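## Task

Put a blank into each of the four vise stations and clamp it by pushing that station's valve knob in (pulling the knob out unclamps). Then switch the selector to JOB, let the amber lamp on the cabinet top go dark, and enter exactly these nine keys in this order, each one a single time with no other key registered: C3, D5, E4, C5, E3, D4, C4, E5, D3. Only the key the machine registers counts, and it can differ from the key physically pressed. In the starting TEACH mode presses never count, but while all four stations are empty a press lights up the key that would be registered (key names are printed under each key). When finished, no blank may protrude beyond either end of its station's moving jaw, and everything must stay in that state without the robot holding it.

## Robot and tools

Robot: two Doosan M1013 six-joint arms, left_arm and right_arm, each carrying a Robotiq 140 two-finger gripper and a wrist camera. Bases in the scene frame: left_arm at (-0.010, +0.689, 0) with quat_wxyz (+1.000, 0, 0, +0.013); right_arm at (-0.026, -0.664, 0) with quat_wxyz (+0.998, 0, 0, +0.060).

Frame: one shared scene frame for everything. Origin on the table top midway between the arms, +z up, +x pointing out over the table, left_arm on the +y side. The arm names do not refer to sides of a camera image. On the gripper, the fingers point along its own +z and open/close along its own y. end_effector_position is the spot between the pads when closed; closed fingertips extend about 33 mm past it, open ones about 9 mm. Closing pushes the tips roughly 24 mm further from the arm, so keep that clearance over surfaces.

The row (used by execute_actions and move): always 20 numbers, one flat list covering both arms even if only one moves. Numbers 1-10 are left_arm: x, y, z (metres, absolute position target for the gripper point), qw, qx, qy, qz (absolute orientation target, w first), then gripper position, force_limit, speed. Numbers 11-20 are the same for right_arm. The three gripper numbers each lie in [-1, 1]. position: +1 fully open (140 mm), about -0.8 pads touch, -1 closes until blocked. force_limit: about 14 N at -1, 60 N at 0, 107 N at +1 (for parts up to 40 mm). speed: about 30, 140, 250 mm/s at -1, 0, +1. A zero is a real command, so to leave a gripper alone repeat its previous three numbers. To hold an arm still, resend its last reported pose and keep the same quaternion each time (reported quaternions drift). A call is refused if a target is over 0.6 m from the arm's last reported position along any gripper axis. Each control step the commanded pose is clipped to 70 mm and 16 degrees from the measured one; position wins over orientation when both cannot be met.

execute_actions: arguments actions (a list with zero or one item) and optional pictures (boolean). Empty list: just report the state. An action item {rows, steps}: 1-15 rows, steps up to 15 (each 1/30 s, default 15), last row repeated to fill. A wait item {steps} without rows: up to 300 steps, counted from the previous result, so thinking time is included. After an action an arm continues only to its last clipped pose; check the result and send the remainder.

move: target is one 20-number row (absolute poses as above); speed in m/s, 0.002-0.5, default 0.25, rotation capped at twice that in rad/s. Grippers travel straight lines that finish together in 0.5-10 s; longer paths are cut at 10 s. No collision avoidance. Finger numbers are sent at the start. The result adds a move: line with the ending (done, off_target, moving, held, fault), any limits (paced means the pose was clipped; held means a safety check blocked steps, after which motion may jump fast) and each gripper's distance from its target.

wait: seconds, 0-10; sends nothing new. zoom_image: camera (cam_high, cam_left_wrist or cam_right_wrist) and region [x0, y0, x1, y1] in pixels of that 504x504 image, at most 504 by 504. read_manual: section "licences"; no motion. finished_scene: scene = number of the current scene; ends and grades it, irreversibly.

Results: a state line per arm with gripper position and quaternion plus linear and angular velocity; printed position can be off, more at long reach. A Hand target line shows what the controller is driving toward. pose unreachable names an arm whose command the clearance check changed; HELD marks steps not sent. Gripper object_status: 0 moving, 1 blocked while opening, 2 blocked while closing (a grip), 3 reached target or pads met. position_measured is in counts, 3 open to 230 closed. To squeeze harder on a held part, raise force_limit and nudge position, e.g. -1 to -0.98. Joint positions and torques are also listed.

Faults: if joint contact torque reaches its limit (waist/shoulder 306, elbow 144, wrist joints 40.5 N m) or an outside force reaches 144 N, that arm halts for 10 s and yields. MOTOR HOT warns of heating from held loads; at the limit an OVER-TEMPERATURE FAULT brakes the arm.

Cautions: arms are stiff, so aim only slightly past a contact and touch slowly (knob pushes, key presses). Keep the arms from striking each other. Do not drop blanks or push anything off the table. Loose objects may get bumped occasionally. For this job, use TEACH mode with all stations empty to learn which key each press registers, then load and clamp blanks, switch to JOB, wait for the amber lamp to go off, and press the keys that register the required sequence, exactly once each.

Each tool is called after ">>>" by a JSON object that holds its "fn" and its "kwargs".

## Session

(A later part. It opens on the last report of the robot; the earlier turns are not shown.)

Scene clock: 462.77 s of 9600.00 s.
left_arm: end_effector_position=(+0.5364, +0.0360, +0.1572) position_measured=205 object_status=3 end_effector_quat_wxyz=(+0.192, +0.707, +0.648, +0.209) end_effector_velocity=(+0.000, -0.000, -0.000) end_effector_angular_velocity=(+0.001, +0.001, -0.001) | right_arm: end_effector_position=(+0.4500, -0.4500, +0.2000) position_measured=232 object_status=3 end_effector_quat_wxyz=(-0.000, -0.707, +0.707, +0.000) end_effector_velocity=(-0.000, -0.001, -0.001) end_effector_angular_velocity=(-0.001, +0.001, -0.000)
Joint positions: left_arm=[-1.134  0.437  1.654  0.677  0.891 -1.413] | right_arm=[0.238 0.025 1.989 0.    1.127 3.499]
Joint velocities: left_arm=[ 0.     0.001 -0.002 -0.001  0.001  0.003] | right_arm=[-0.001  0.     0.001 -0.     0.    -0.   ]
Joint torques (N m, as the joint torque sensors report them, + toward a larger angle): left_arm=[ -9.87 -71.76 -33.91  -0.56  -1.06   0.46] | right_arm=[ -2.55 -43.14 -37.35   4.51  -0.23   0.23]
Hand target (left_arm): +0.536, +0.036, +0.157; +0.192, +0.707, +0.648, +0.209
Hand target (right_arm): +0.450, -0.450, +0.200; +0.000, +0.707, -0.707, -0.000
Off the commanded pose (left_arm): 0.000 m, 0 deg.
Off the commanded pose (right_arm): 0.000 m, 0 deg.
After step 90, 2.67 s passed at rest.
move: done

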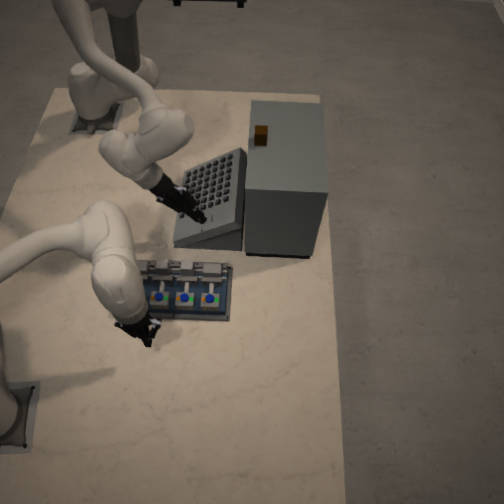

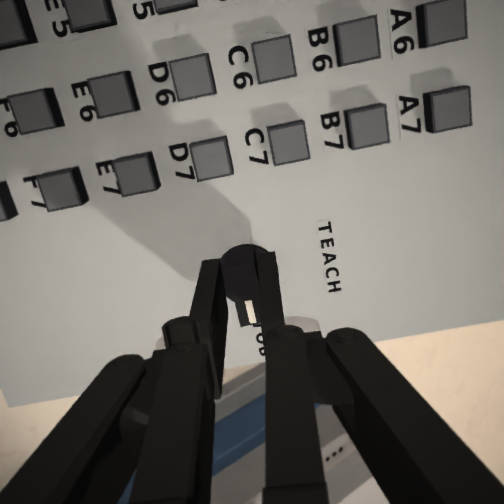

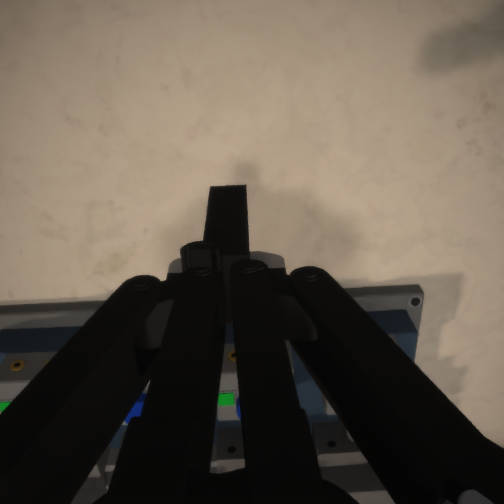

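Lamp out. Keys.

>>> {"fn": "move", "kwargs": {"target": [0.5365,0.036,0.1572,0.1919,0.7071,0.6479,0.2094,-0.45,-1,0,0.45,-0.45,0.2,0,-0.7071,0.7071,0,-1,-0.5,0]}}

>>> {"fn": "move", "kwargs": {"target": [0.520,0.036,0.183,0.1919,0.7071,0.6479,0.2094,-0.45,-1,0,0.45,-0.45,0.2,0,-0.7071,0.7071,0,-1,-0.5,0], "speed": 0.08}}

>>> {"fn": "move", "kwargs": {"target": [0.6045,0.232,0.203,0.216,0,0.976,0,-1,0,0,0.45,-0.45,0.2,0,-0.7071,0.7071,0,-1,-0.5,0], "speed": 0.35}}

>>> {"fn": "move", "kwargs": {"target": [0.6045,0.232,0.1899,0.216,0,0.976,0,-1,0,0,0.45,-0.45,0.2,0,-0.7071,0.7071,0,-1,-0.5,0], "speed": 0.01}}

>>> {"fn": "move", "kwargs": {"target": [0.6045,0.232,0.200,0.216,0,0.976,0,-1,0,0,0.45,-0.45,0.2,0,-0.7071,0.7071,0,-1,-0.5,0], "speed": 0.05}}

>>> {"fn": "move", "kwargs": {"target": [0.576,0.164,0.181,0.216,0,0.976,0,-1,0,0,0.45,-0.45,0.2,0,-0.7071,0.7071,0,-1,-0.5,0], "speed": 0.1}}

>>> {"fn": "move", "kwargs": {"target": [0.576,0.164,0.1714,0.216,0,0.976,0,-1,0,0,0.45,-0.45,0.2,0,-0.7071,0.7071,0,-1,-0.5,0], "speed": 0.01}}

>>> {"fn": "move", "kwargs": {"target": [0.576,0.164,0.181,0.216,0,0.976,0,-1,0,0,0.45,-0.45,0.2,0,-0.7071,0.7071,0,-1,-0.5,0], "speed": 0.05}}

>>> {"fn": "move", "kwargs": {"target": [0.5455,0.198,0.162,0.216,0,0.976,0,-1,0,0,0.45,-0.45,0.2,0,-0.7071,0.7071,0,-1,-0.5,0], "speed": 0.1}}

>>> {"fn": "move", "kwargs": {"target": [0.5455,0.198,0.152,0.216,0,0.976,0,-1,0,0,0.45,-0.45,0.2,0,-0.7071,0.7071,0,-1,-0.5,0], "speed": 0.01}}

>>> {"fn": "move", "kwargs": {"target": [0.5455,0.198,0.165,0.216,0,0.976,0,-1,0,0,0.45,-0.45,0.2,0,-0.7071,0.7071,0,-1,-0.5,0], "speed": 0.05}}

>>> {"fn": "move", "kwargs": {"target": [0.6045,0.164,0.200,0.216,0,0.976,0,-1,0,0,0.45,-0.45,0.2,0,-0.7071,0.7071,0,-1,-0.5,0], "speed": 0.1}}

>>> {"fn": "move", "kwargs": {"target": [0.6045,0.164,0.190,0.216,0,0.976,0,-1,0,0,0.45,-0.45,0.2,0,-0.7071,0.7071,0,-1,-0.5,0], "speed": 0.01}}

>>> {"fn": "move", "kwargs": {"target": [0.6045,0.164,0.200,0.216,0,0.976,0,-1,0,0,0.45,-0.45,0.2,0,-0.7071,0.7071,0,-1,-0.5,0], "speed": 0.05}}

Scene clock: 486.10 s of 9600.00 s.
left_arm: end_effector_position=(+0.5365, +0.0360, +0.1572) position_measured=186 object_status=3 end_effector_quat_wxyz=(+0.192, +0.707, +0.648, +0.209) end_effector_velocity=(-0.000, +0.001, -0.001) end_effector_angular_velocity=(+0.001, +0.002, +0.002) | right_arm: end_effector_position=(+0.4500, -0.4500, +0.2000) position_measured=232 object_status=3 end_effector_quat_wxyz=(-0.000, -0.707, +0.707, +0.000) end_effector_velocity=(-0.000, -0.000, -0.000) end_effector_angular_velocity=(-0.000, +0.000, +0.000)
Joint positions: left_arm=[-1.134  0.437  1.654  0.677  0.891 -1.413] | right_arm=[0.238 0.025 1.989 0.    1.127 3.499]
Joint velocities: left_arm=[ 0.     0.     0.001 -0.002  0.001 -0.   ] | right_arm=[-0.  0.  0. -0. -0. -0.]
Joint torques (N m, as the joint torque sensors report them, + toward a larger angle): left_arm=[  0.13 -78.67 -39.73   3.63   0.52   0.23] | right_arm=[ -2.14 -42.13 -37.1    4.31  -0.17   0.21]
Hand target (left_arm): +0.537, +0.036, +0.157; +0.192, +0.707, +0.648, +0.209
Hand target (right_arm): +0.450, -0.450, +0.200; +0.000, +0.707, -0.707, -0.000
Off the commanded pose (left_arm): 0.000 m, 0 deg.
Off the commanded pose (right_arm): 0.000 m, 0 deg.
After step 90, 19.63 s passed at rest.
move: done

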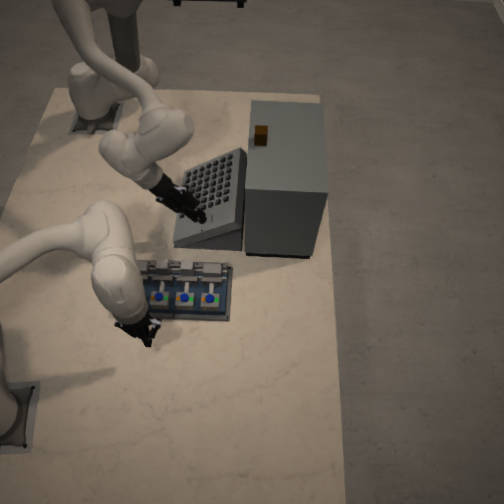

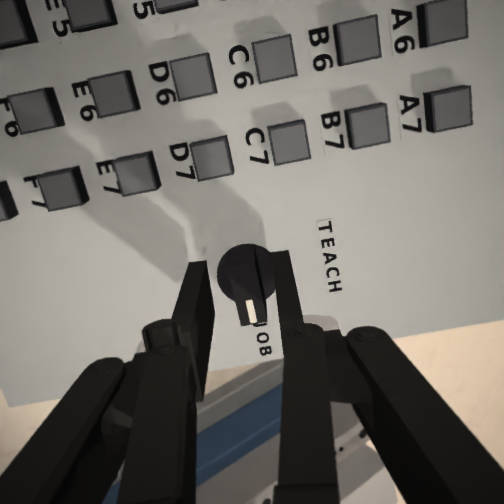

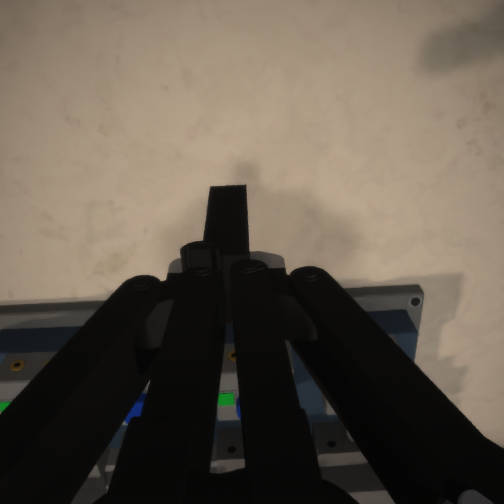

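Scene clock: 486.83 s of 9600.00 s.
left_arm: end_effector_position=(+0.5200, +0.0360, +0.1830) position_measured=186 object_status=3 end_effector_quat_wxyz=(+0.192, +0.707, +0.648, +0.209) end_effector_velocity=(-0.001, +0.000, +0.001) end_effector_angular_velocity=(+0.000, +0.001, +0.000) | right_arm: end_effector_position=(+0.4500, -0.4500, +0.2000) position_measured=232 object_status=3 end_effector_quat_wxyz=(-0.000, -0.707, +0.707, +0.000) end_effector_velocity=(+0.000, +0.001, +0.000) end_effector_angular_velocity=(+0.000, -0.000, +0.001)
Joint positions: left_arm=[-1.154  0.406  1.649  0.66   0.93  -1.402] | right_arm=[0.238 0.025 1.989 0.    1.127 3.499]
Joint velocities: left_arm=[-0.001 -0.001 -0.    -0.001  0.002  0.001] | right_arm=[ 0.001  0.    -0.001 -0.     0.     0.   ]
Joint torques (N m, as the joint torque sensors report them, + toward a larger angle): left_arm=[  0.65 -76.08 -40.26   3.72   0.62   0.25] | right_arm=[ -1.12 -43.04 -37.7    4.1   -0.16   0.18]
Hand target (left_arm): +0.520, +0.036, +0.183; +0.192, +0.707, +0.648, +0.209
Hand target (right_arm): +0.450, -0.450, +0.200; +0.000, +0.707, -0.707, -0.000
Off the commanded pose (left_arm): 0.000 m, 0 deg.
Off the commanded pose (right_arm): 0.000 m, 0 deg.
move: done

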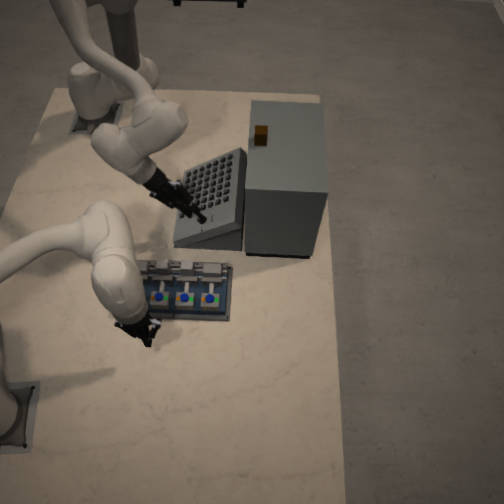

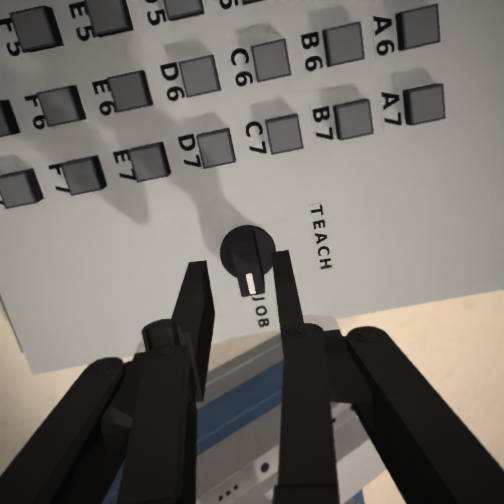

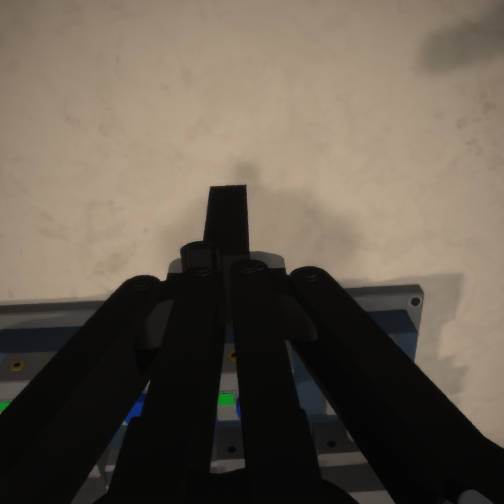

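Scene clock: 489.63 s of 9600.00 s.
left_arm: end_effector_position=(+0.6050, +0.2322, +0.2031) position_measured=233 object_status=3 end_effector_quat_wxyz=(+0.216, +0.000, +0.976, +0.000) end_effector_velocity=(+0.000, +0.000, +0.000) end_effector_angular_velocity=(-0.003, +0.001, +0.003) | right_arm: end_effector_position=(+0.4500, -0.4500, +0.2000) position_measured=232 object_status=3 end_effector_quat_wxyz=(-0.000, -0.707, +0.707, +0.000) end_effector_velocity=(+0.000, +0.000, +0.001) end_effector_angular_velocity=(+0.001, -0.001, -0.000)
Joint positions: left_arm=[-0.846  0.256  1.774  0.423  0.85  -2.629] | right_arm=[0.238 0.025 1.989 0.    1.127 3.499]
Joint velocities: left_arm=[ 0.001 -0.    -0.    -0.002 -0.001 -0.001] | right_arm=[-0.    -0.    -0.001  0.     0.    -0.   ]
Joint torques (N m, as the joint torque sensors report them, + toward a larger angle): left_arm=[  1.08 -62.34 -40.28   3.96   0.08   0.31] | right_arm=[ -1.36 -41.39 -37.41   4.16  -0.25   0.16]
Hand target (left_arm): +0.605, +0.232, +0.203; +0.216, -0.000, +0.976, +0.000
Hand target (right_arm): +0.450, -0.450, +0.200; +0.000, +0.707, -0.707, -0.000
Off the commanded pose (left_arm): 0.001 m, 0 deg.
Off the commanded pose (right_arm): 0.000 m, 0 deg.
move: done

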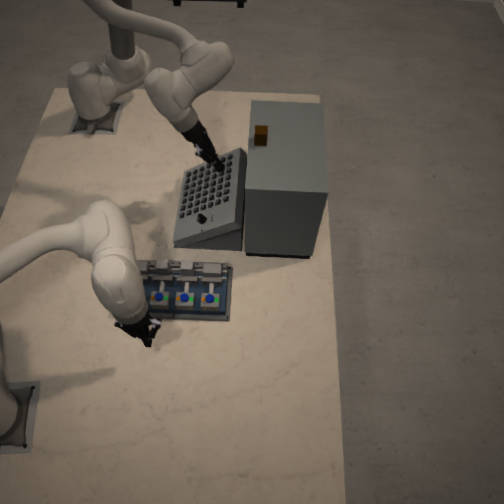

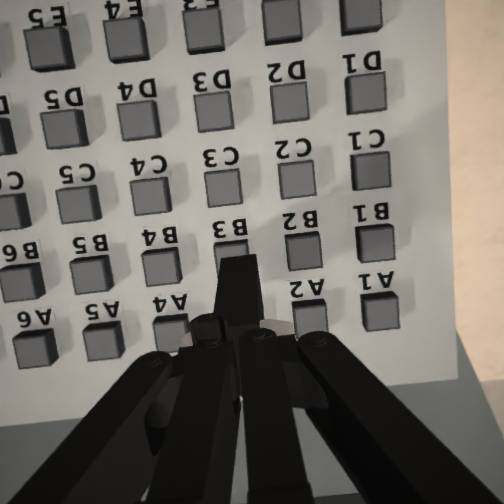

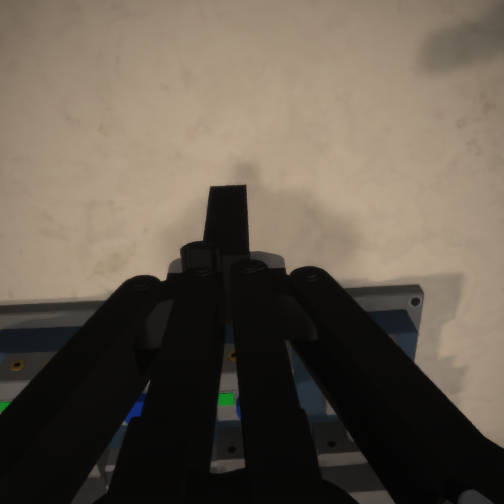

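Scene clock: 491.17 s of 9600.00 s.
left_arm: end_effector_position=(+0.6045, +0.2320, +0.1900) position_measured=233 object_status=3 end_effector_quat_wxyz=(+0.216, +0.000, +0.976, -0.000) end_effector_velocity=(+0.000, +0.001, -0.001) end_effector_angular_velocity=(+0.000, +0.000, +0.001) | right_arm: end_effector_position=(+0.4500, -0.4500, +0.2000) position_measured=232 object_status=3 end_effector_quat_wxyz=(-0.000, -0.707, +0.707, +0.000) end_effector_velocity=(-0.001, +0.000, -0.000) end_effector_angular_velocity=(-0.000, +0.001, +0.002)
Joint positions: left_arm=[-0.846  0.265  1.788  0.432  0.829 -2.643] | right_arm=[0.238 0.025 1.989 0.    1.127 3.499]
Joint velocities: left_arm=[ 0.001  0.     0.001  0.    -0.    -0.   ] | right_arm=[ 0.001 -0.     0.001 -0.    -0.    -0.001]
Joint torques (N m, as the joint torque sensors report them, + toward a larger angle): left_arm=[  0.87 -57.43 -36.59   3.21   0.07   0.12] | right_arm=[ -1.81 -42.57 -38.24   4.12  -0.11   0.2 ]
Hand target (left_arm): +0.604, +0.232, +0.190; +0.216, +0.000, +0.976, -0.000
Hand target (right_arm): +0.450, -0.450, +0.200; +0.000, +0.707, -0.707, -0.000
Off the commanded pose (left_arm): 0.000 m, 0 deg.
Off the commanded pose (right_arm): 0.000 m, 0 deg.
move: done

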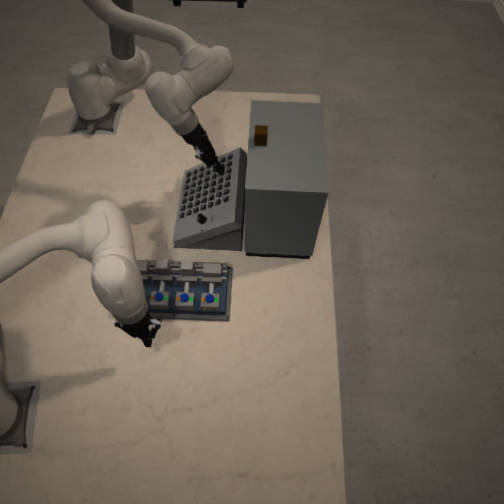

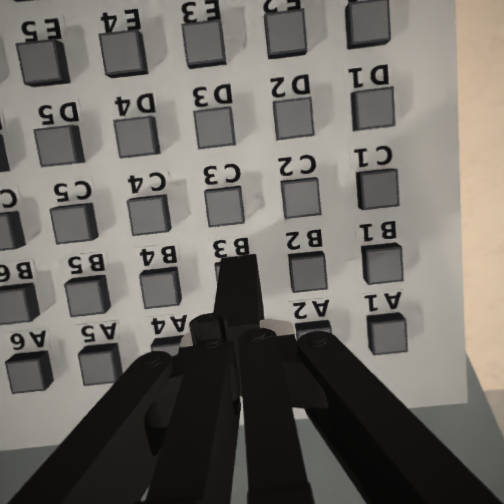

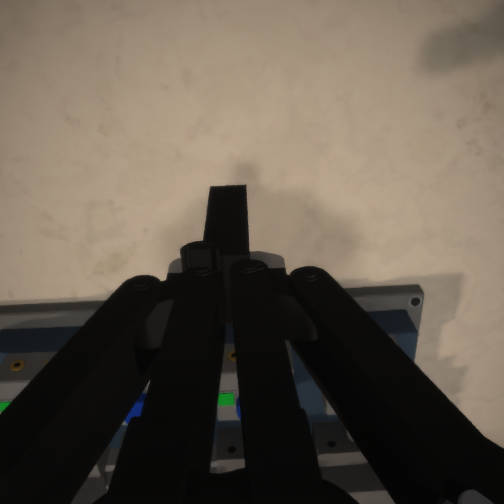

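Scene clock: 491.87 s of 9600.00 s.
left_arm: end_effector_position=(+0.6045, +0.2320, +0.2000) position_measured=233 object_status=3 end_effector_quat_wxyz=(+0.216, -0.000, +0.976, +0.000) end_effector_velocity=(-0.000, -0.002, +0.001) end_effector_angular_velocity=(-0.002, -0.001, -0.003) | right_arm: end_effector_position=(+0.4500, -0.4500, +0.2000) position_measured=232 object_status=3 end_effector_quat_wxyz=(-0.000, -0.707, +0.707, +0.000) end_effector_velocity=(+0.000, -0.000, +0.000) end_effector_angular_velocity=(-0.000, -0.001, -0.000)
Joint positions: left_arm=[-0.846  0.258  1.778  0.425  0.845 -2.633] | right_arm=[0.238 0.025 1.989 0.    1.127 3.499]
Joint velocities: left_arm=[-0.002 -0.    -0.002 -0.001 -0.     0.001] | right_arm=[-0. -0. -0. -0. -0.  0.]
Joint torques (N m, as the joint torque sensors report them, + toward a larger angle): left_arm=[  0.59 -63.04 -40.82   3.9   -0.01   0.23] | right_arm=[ -2.49 -43.6  -37.88   4.19  -0.31   0.22]
Hand target (left_arm): +0.605, +0.232, +0.200; +0.216, -0.000, +0.976, +0.000
Hand target (right_arm): +0.450, -0.450, +0.200; +0.000, +0.707, -0.707, -0.000
Off the commanded pose (left_arm): 0.000 m, 0 deg.
Off the commanded pose (right_arm): 0.000 m, 0 deg.
move: done

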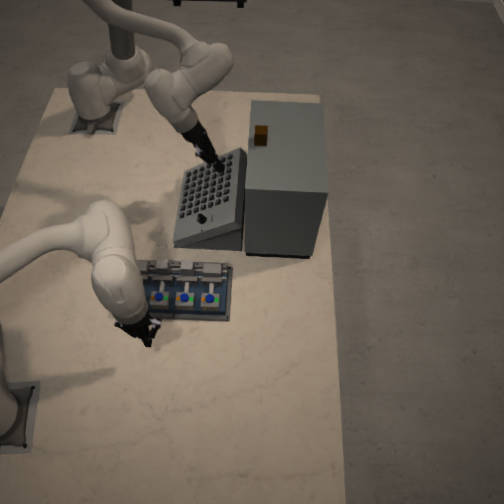

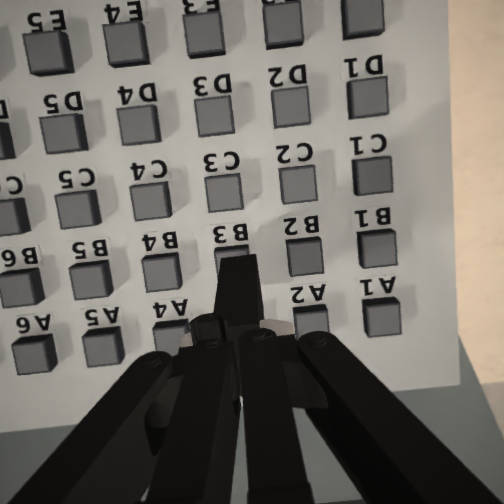

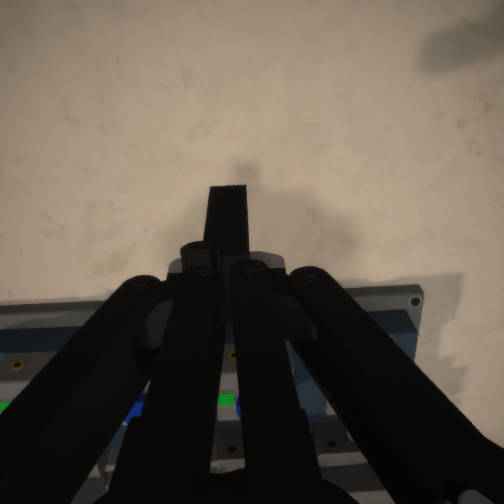

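Scene clock: 492.97 s of 9600.00 s.
left_arm: end_effector_position=(+0.5759, +0.1640, +0.1810) position_measured=233 object_status=3 end_effector_quat_wxyz=(+0.216, -0.000, +0.976, -0.000) end_effector_velocity=(-0.001, -0.000, +0.000) end_effector_angular_velocity=(+0.001, -0.000, -0.001) | right_arm: end_effector_position=(+0.4500, -0.4500, +0.2000) position_measured=232 object_status=3 end_effector_quat_wxyz=(-0.000, -0.707, +0.707, +0.000) end_effector_velocity=(+0.000, -0.001, -0.000) end_effector_angular_velocity=(-0.000, +0.000, -0.001)
Joint positions: left_arm=[-0.944  0.316  1.738  0.455  0.866 -2.748] | right_arm=[0.238 0.025 1.989 0.    1.127 3.499]
Joint velocities: left_arm=[-0.001 -0.     0.     0.001  0.001 -0.   ] | right_arm=[-0.001  0.     0.    -0.     0.    -0.   ]
Joint torques (N m, as the joint torque sensors report them, + toward a larger angle): left_arm=[  0.55 -68.97 -40.12   3.89   0.1    0.45] | right_arm=[ -1.72 -43.34 -37.76   4.21  -0.16   0.31]
Hand target (left_arm): +0.576, +0.164, +0.181; +0.216, +0.000, +0.976, -0.000
Hand target (right_arm): +0.450, -0.450, +0.200; +0.000, +0.707, -0.707, -0.000
Off the commanded pose (left_arm): 0.000 m, 0 deg.
Off the commanded pose (right_arm): 0.000 m, 0 deg.
move: done

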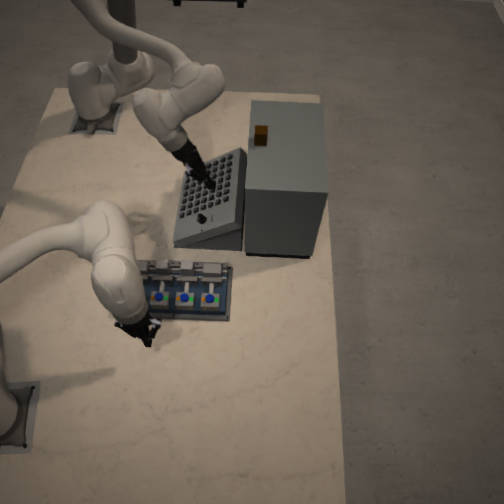

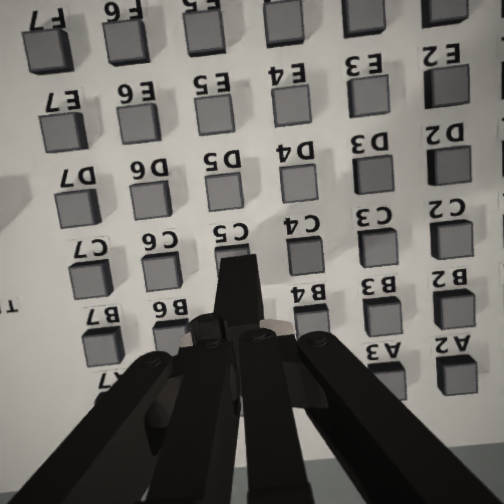

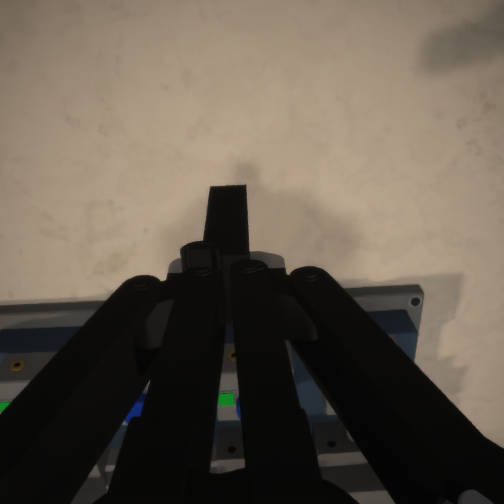

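Scene clock: 494.13 s of 9600.00 s.
left_arm: end_effector_position=(+0.5760, +0.1640, +0.1715) position_measured=233 object_status=3 end_effector_quat_wxyz=(+0.216, +0.000, +0.976, -0.000) end_effector_velocity=(+0.000, +0.000, +0.000) end_effector_angular_velocity=(-0.001, +0.000, +0.001) | right_arm: end_effector_position=(+0.4500, -0.4500, +0.2000) position_measured=232 object_status=3 end_effector_quat_wxyz=(-0.000, -0.707, +0.707, +0.000) end_effector_velocity=(-0.000, +0.000, -0.000) end_effector_angular_velocity=(-0.000, +0.000, +0.000)
Joint positions: left_arm=[-0.944  0.323  1.746  0.462  0.851 -2.757] | right_arm=[0.238 0.025 1.989 0.    1.127 3.499]
Joint velocities: left_arm=[ 0.001 -0.001 -0.    -0.001  0.    -0.   ] | right_arm=[ 0.001 -0.     0.001  0.    -0.     0.   ]
Joint torques (N m, as the joint torque sensors report them, + toward a larger angle): left_arm=[  1.61 -55.57 -31.83   2.68  -0.3    0.15] | right_arm=[ -2.2  -42.2  -38.13   4.28  -0.17   0.2 ]
Hand target (left_arm): +0.576, +0.164, +0.171; +0.216, +0.000, +0.976, -0.000
Hand target (right_arm): +0.450, -0.450, +0.200; +0.000, +0.707, -0.707, -0.000
Off the commanded pose (left_arm): 0.000 m, 0 deg.
Off the commanded pose (right_arm): 0.000 m, 0 deg.
move: done

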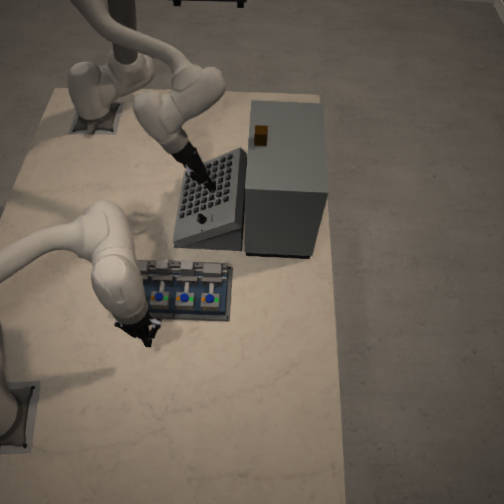

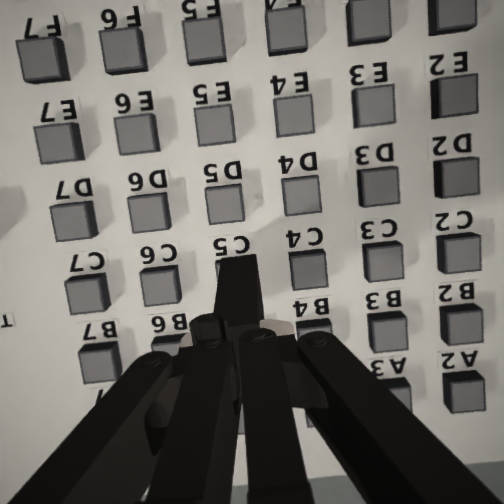

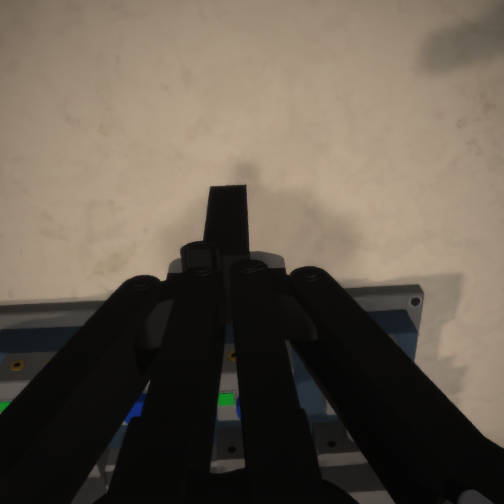

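Scene clock: 494.83 s of 9600.00 s.
left_arm: end_effector_position=(+0.5760, +0.1640, +0.1810) position_measured=233 object_status=3 end_effector_quat_wxyz=(+0.216, -0.000, +0.976, +0.000) end_effector_velocity=(-0.000, +0.000, -0.000) end_effector_angular_velocity=(-0.001, +0.001, +0.000) | right_arm: end_effector_position=(+0.4500, -0.4500, +0.2000) position_measured=232 object_status=3 end_effector_quat_wxyz=(-0.000, -0.707, +0.707, +0.000) end_effector_velocity=(+0.000, -0.001, +0.000) end_effector_angular_velocity=(-0.000, +0.000, -0.001)
Joint positions: left_arm=[-0.944  0.316  1.737  0.455  0.866 -2.747] | right_arm=[0.238 0.025 1.989 0.    1.127 3.499]
Joint velocities: left_arm=[ 0.001 -0.     0.001 -0.002 -0.001  0.001] | right_arm=[-0.001  0.    -0.     0.     0.     0.   ]
Joint torques (N m, as the joint torque sensors report them, + toward a larger angle): left_arm=[ -0.14 -68.44 -40.13   3.84   0.18   0.16] | right_arm=[ -2.12 -41.85 -37.87   4.18   0.02   0.15]
Hand target (left_arm): +0.576, +0.164, +0.181; +0.216, -0.000, +0.976, +0.000
Hand target (right_arm): +0.450, -0.450, +0.200; +0.000, +0.707, -0.707, -0.000
Off the commanded pose (left_arm): 0.000 m, 0 deg.
Off the commanded pose (right_arm): 0.000 m, 0 deg.
move: done

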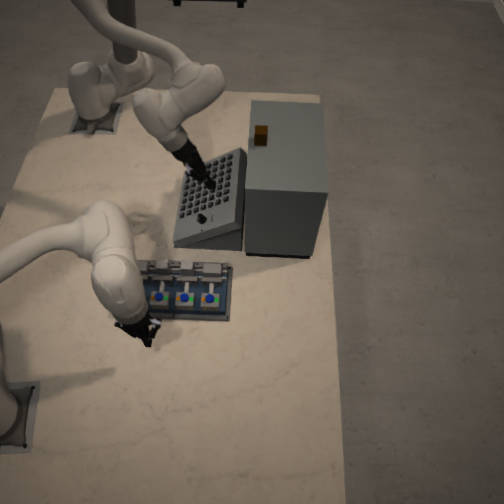

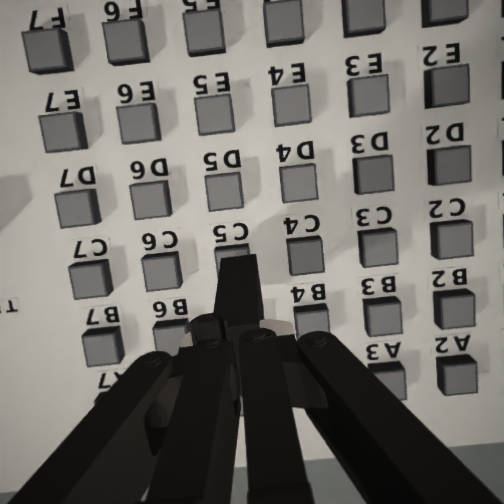

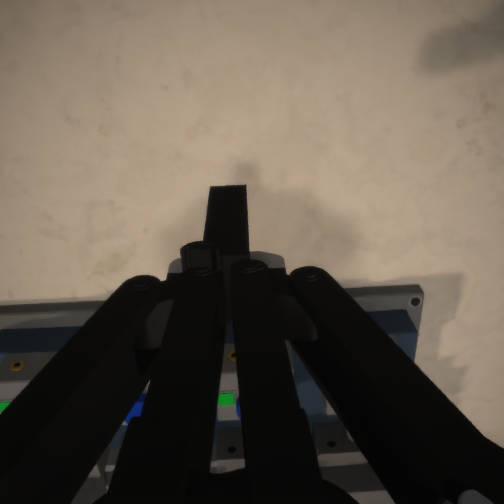

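Scene clock: 495.67 s of 9600.00 s.
left_arm: end_effector_position=(+0.5455, +0.1980, +0.1620) position_measured=233 object_status=3 end_effector_quat_wxyz=(+0.216, +0.000, +0.976, -0.000) end_effector_velocity=(+0.001, +0.001, +0.001) end_effector_angular_velocity=(-0.002, +0.000, +0.003) | right_arm: end_effector_position=(+0.4500, -0.4500, +0.2000) position_measured=232 object_status=3 end_effector_quat_wxyz=(-0.000, -0.707, +0.707, +0.000) end_effector_velocity=(-0.000, -0.000, -0.001) end_effector_angular_velocity=(-0.001, +0.001, +0.000)
Joint positions: left_arm=[-0.949  0.265  1.845  0.479  0.817 -2.787] | right_arm=[0.238 0.025 1.989 0.    1.127 3.499]
Joint velocities: left_arm=[ 0.003 -0.001  0.    -0.001 -0.001 -0.   ] | right_arm=[-0.     0.     0.001 -0.    -0.    -0.   ]
Joint torques (N m, as the joint torque sensors report them, + toward a larger angle): left_arm=[  0.09 -61.84 -39.15   3.74   0.2    0.21] | right_arm=[  0.41 -42.8  -37.48   4.35  -0.09   0.22]
Hand target (left_arm): +0.546, +0.198, +0.162; +0.216, +0.000, +0.976, -0.000
Hand target (right_arm): +0.450, -0.450, +0.200; +0.000, +0.707, -0.707, -0.000
Off the commanded pose (left_arm): 0.000 m, 0 deg.
Off the commanded pose (right_arm): 0.000 m, 0 deg.
move: done

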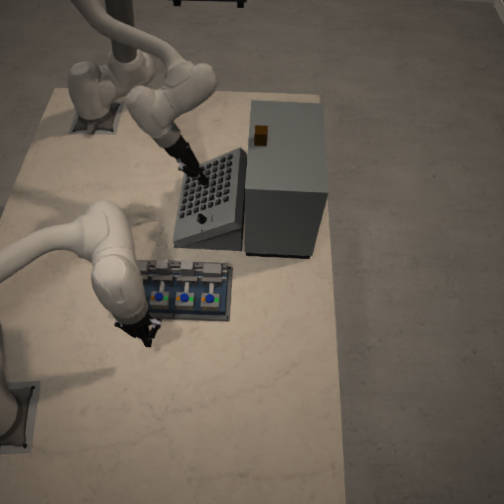

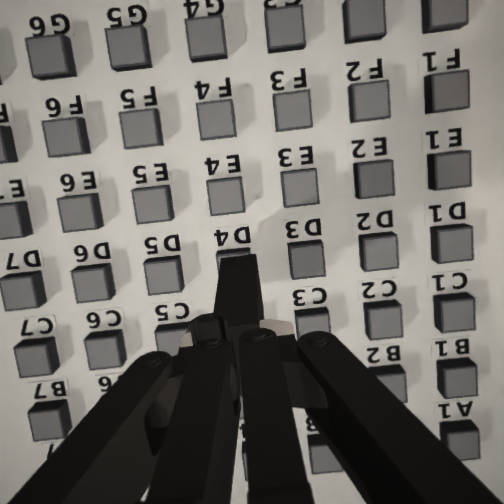

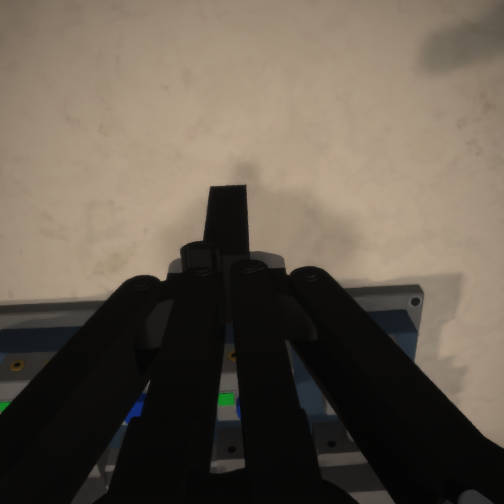

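Scene clock: 496.90 s of 9600.00 s.
left_arm: end_effector_position=(+0.5455, +0.1980, +0.1521) position_measured=233 object_status=3 end_effector_quat_wxyz=(+0.216, +0.000, +0.976, -0.000) end_effector_velocity=(-0.001, +0.001, -0.001) end_effector_angular_velocity=(+0.001, +0.002, +0.001) | right_arm: end_effector_position=(+0.4500, -0.4500, +0.2000) position_measured=232 object_status=3 end_effector_quat_wxyz=(-0.000, -0.707, +0.707, +0.000) end_effector_velocity=(+0.000, +0.000, +0.000) end_effector_angular_velocity=(+0.000, -0.000, +0.001)
Joint positions: left_arm=[-0.95   0.274  1.854  0.488  0.801 -2.799] | right_arm=[0.238 0.025 1.989 0.    1.127 3.499]
Joint velocities: left_arm=[-0.     0.     0.002 -0.001 -0.    -0.   ] | right_arm=[ 0.001  0.    -0.001 -0.     0.    -0.   ]
Joint torques (N m, as the joint torque sensors report them, + toward a larger angle): left_arm=[  1.29 -56.74 -34.89   3.12   0.2    0.23] | right_arm=[ -2.2  -42.83 -38.06   4.29  -0.22   0.18]
Hand target (left_arm): +0.545, +0.198, +0.152; +0.216, +0.000, +0.976, -0.000
Hand target (right_arm): +0.450, -0.450, +0.200; +0.000, +0.707, -0.707, -0.000
Off the commanded pose (left_arm): 0.000 m, 0 deg.
Off the commanded pose (right_arm): 0.000 m, 0 deg.
move: done

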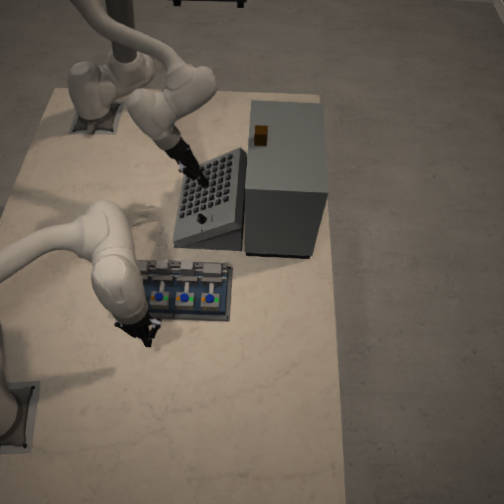

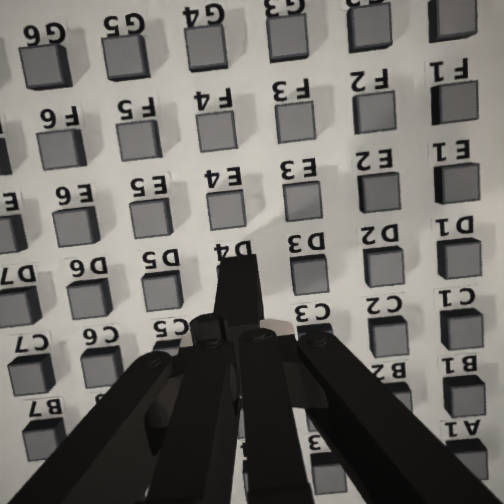

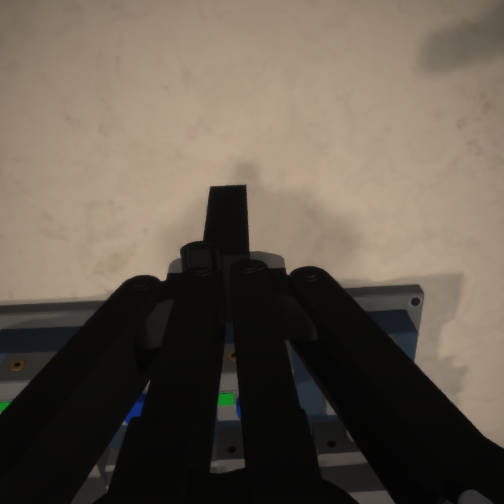

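Scene clock: 497.60 s of 9600.00 s.
left_arm: end_effector_position=(+0.5455, +0.1980, +0.1650) position_measured=233 object_status=3 end_effector_quat_wxyz=(+0.216, -0.000, +0.976, +0.000) end_effector_velocity=(+0.000, -0.001, +0.001) end_effector_angular_velocity=(-0.002, -0.001, -0.001) | right_arm: end_effector_position=(+0.4500, -0.4500, +0.2000) position_measured=232 object_status=3 end_effector_quat_wxyz=(-0.000, -0.707, +0.707, +0.000) end_effector_velocity=(-0.000, +0.001, -0.000) end_effector_angular_velocity=(+0.000, +0.001, +0.001)
Joint positions: left_arm=[-0.95   0.263  1.843  0.477  0.822 -2.784] | right_arm=[0.238 0.025 1.989 0.    1.127 3.499]
Joint velocities: left_arm=[-0.    -0.001 -0.001 -0.001 -0.     0.001] | right_arm=[ 0.001  0.     0.     0.001 -0.     0.   ]
Joint torques (N m, as the joint torque sensors report them, + toward a larger angle): left_arm=[  1.05 -61.65 -39.01   3.64   0.08   0.31] | right_arm=[ -1.82 -42.65 -37.6    4.43  -0.18   0.24]
Hand target (left_arm): +0.546, +0.198, +0.165; +0.216, -0.000, +0.976, +0.000
Hand target (right_arm): +0.450, -0.450, +0.200; +0.000, +0.707, -0.707, -0.000
Off the commanded pose (left_arm): 0.000 m, 0 deg.
Off the commanded pose (right_arm): 0.000 m, 0 deg.
move: done

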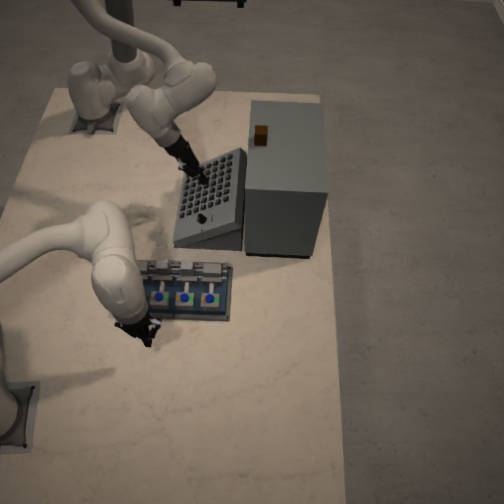

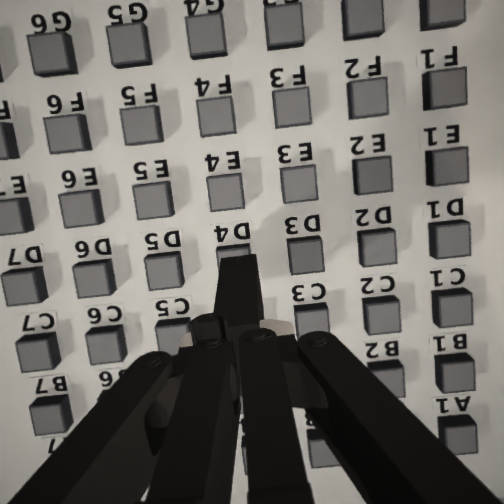

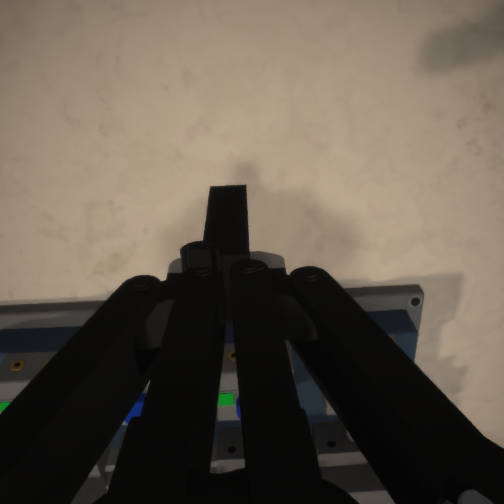

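Scene clock: 498.70 s of 9600.00 s.
left_arm: end_effector_position=(+0.6045, +0.1640, +0.1999) position_measured=233 object_status=3 end_effector_quat_wxyz=(+0.216, -0.000, +0.976, +0.000) end_effector_velocity=(+0.001, -0.001, +0.000) end_effector_angular_velocity=(-0.000, +0.000, -0.000) | right_arm: end_effector_position=(+0.4500, -0.4500, +0.2000) position_measured=232 object_status=3 end_effector_quat_wxyz=(-0.000, -0.707, +0.707, +0.000) end_effector_velocity=(+0.000, +0.001, +0.001) end_effector_angular_velocity=(+0.000, -0.001, +0.002)
Joint positions: left_arm=[-0.912  0.33   1.681  0.433  0.893 -2.69 ] | right_arm=[0.238 0.025 1.989 0.    1.127 3.499]
Joint velocities: left_arm=[-0.     0.001 -0.002 -0.     0.001  0.001] | right_arm=[ 0.001 -0.    -0.001 -0.     0.    -0.   ]
Joint torques (N m, as the joint torque sensors report them, + toward a larger angle): left_arm=[  0.   -70.41 -41.52   3.99   0.     0.29] | right_arm=[ -1.35 -40.91 -38.24   4.25  -0.02   0.23]
Hand target (left_arm): +0.605, +0.164, +0.200; +0.216, -0.000, +0.976, +0.000
Hand target (right_arm): +0.450, -0.450, +0.200; +0.000, +0.707, -0.707, -0.000
Off the commanded pose (left_arm): 0.000 m, 0 deg.
Off the commanded pose (right_arm): 0.000 m, 0 deg.
move: done

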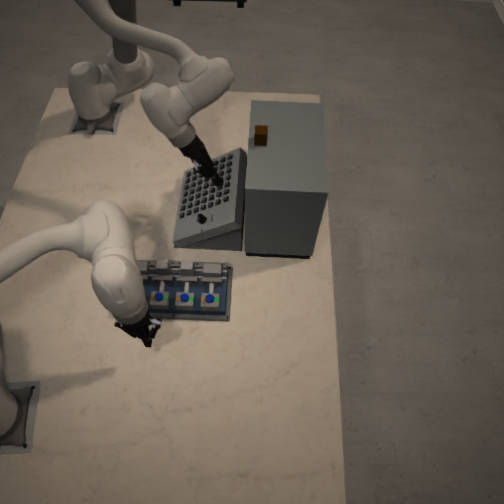

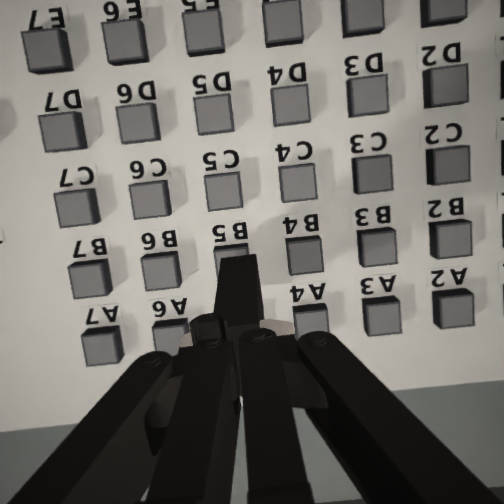

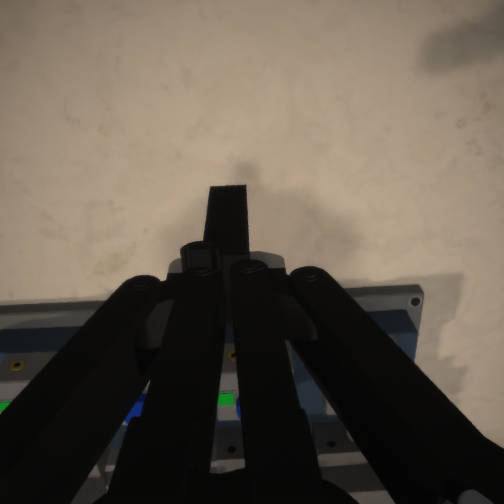

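Scene clock: 499.90 s of 9600.00 s.
left_arm: end_effector_position=(+0.6045, +0.1640, +0.1902) position_measured=233 object_status=3 end_effector_quat_wxyz=(+0.216, -0.000, +0.976, -0.000) end_effector_velocity=(-0.001, -0.000, -0.001) end_effector_angular_velocity=(-0.001, +0.000, -0.002) | right_arm: end_effector_position=(+0.4500, -0.4500, +0.2000) position_measured=232 object_status=3 end_effector_quat_wxyz=(-0.000, -0.707, +0.707, +0.000) end_effector_velocity=(-0.000, +0.001, +0.000) end_effector_angular_velocity=(+0.000, -0.000, +0.001)
Joint positions: left_arm=[-0.912  0.336  1.69   0.439  0.877 -2.699] | right_arm=[0.238 0.025 1.989 0.    1.127 3.499]
Joint velocities: left_arm=[-0.001 -0.     0.002 -0.    -0.003 -0.   ] | right_arm=[ 0.001 -0.    -0.     0.     0.    -0.   ]
Joint torques (N m, as the joint torque sensors report them, + toward a larger angle): left_arm=[  1.72 -56.36 -32.77   2.64  -0.22   0.17] | right_arm=[ -2.44 -41.19 -37.99   4.31  -0.16   0.08]
Hand target (left_arm): +0.604, +0.164, +0.190; +0.216, +0.000, +0.976, -0.000
Hand target (right_arm): +0.450, -0.450, +0.200; +0.000, +0.707, -0.707, -0.000
Off the commanded pose (left_arm): 0.000 m, 0 deg.
Off the commanded pose (right_arm): 0.000 m, 0 deg.
move: done

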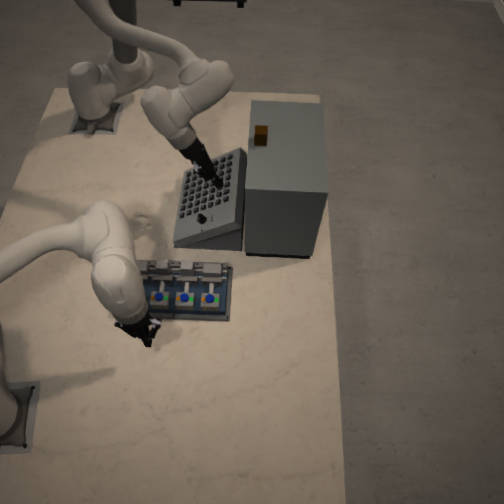

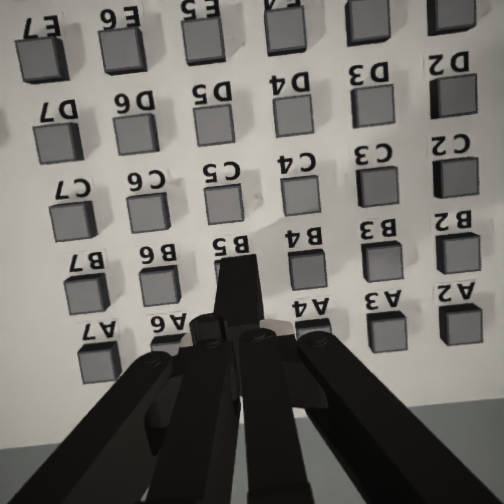

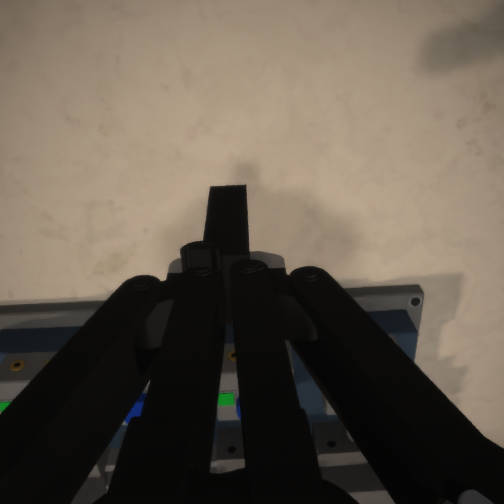

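Scene clock: 500.60 s of 9600.00 s.
left_arm: end_effector_position=(+0.6045, +0.1640, +0.2000) position_measured=233 object_status=3 end_effector_quat_wxyz=(+0.216, -0.000, +0.976, +0.000) end_effector_velocity=(+0.001, +0.001, +0.001) end_effector_angular_velocity=(+0.000, -0.000, +0.001) | right_arm: end_effector_position=(+0.4500, -0.4500, +0.2000) position_measured=232 object_status=3 end_effector_quat_wxyz=(-0.000, -0.707, +0.707, +0.000) end_effector_velocity=(+0.000, -0.000, +0.000) end_effector_angular_velocity=(+0.000, -0.000, -0.001)
Joint positions: left_arm=[-0.912  0.33   1.68   0.433  0.893 -2.69 ] | right_arm=[0.238 0.025 1.989 0.    1.127 3.499]
Joint velocities: left_arm=[ 0.001 -0.001 -0.001 -0.     0.001  0.001] | right_arm=[-0.001 -0.    -0.     0.     0.     0.   ]
Joint torques (N m, as the joint torque sensors report them, + toward a larger angle): left_arm=[  0.25 -70.32 -40.8    3.91   0.03   0.14] | right_arm=[ -1.8  -41.66 -38.12   4.35   0.09   0.41]
Hand target (left_arm): +0.605, +0.164, +0.200; +0.216, -0.000, +0.976, +0.000
Hand target (right_arm): +0.450, -0.450, +0.200; +0.000, +0.707, -0.707, -0.000
Off the commanded pose (left_arm): 0.000 m, 0 deg.
Off the commanded pose (right_arm): 0.000 m, 0 deg.
move: done

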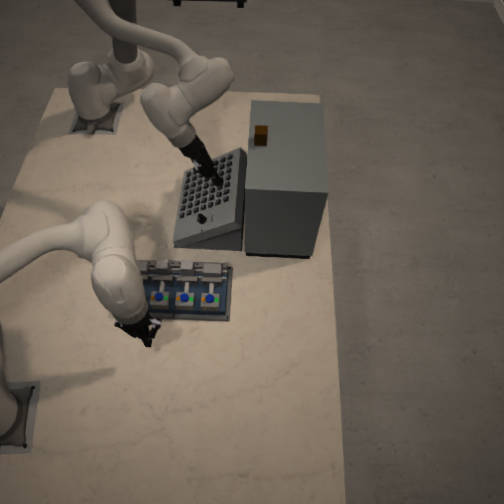

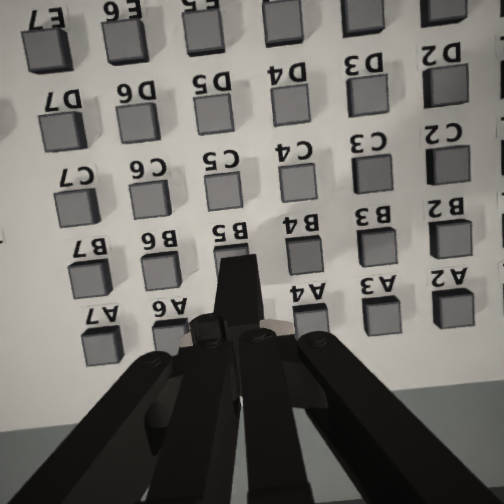

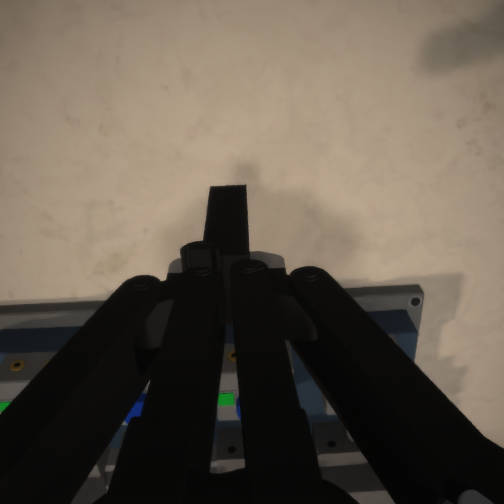

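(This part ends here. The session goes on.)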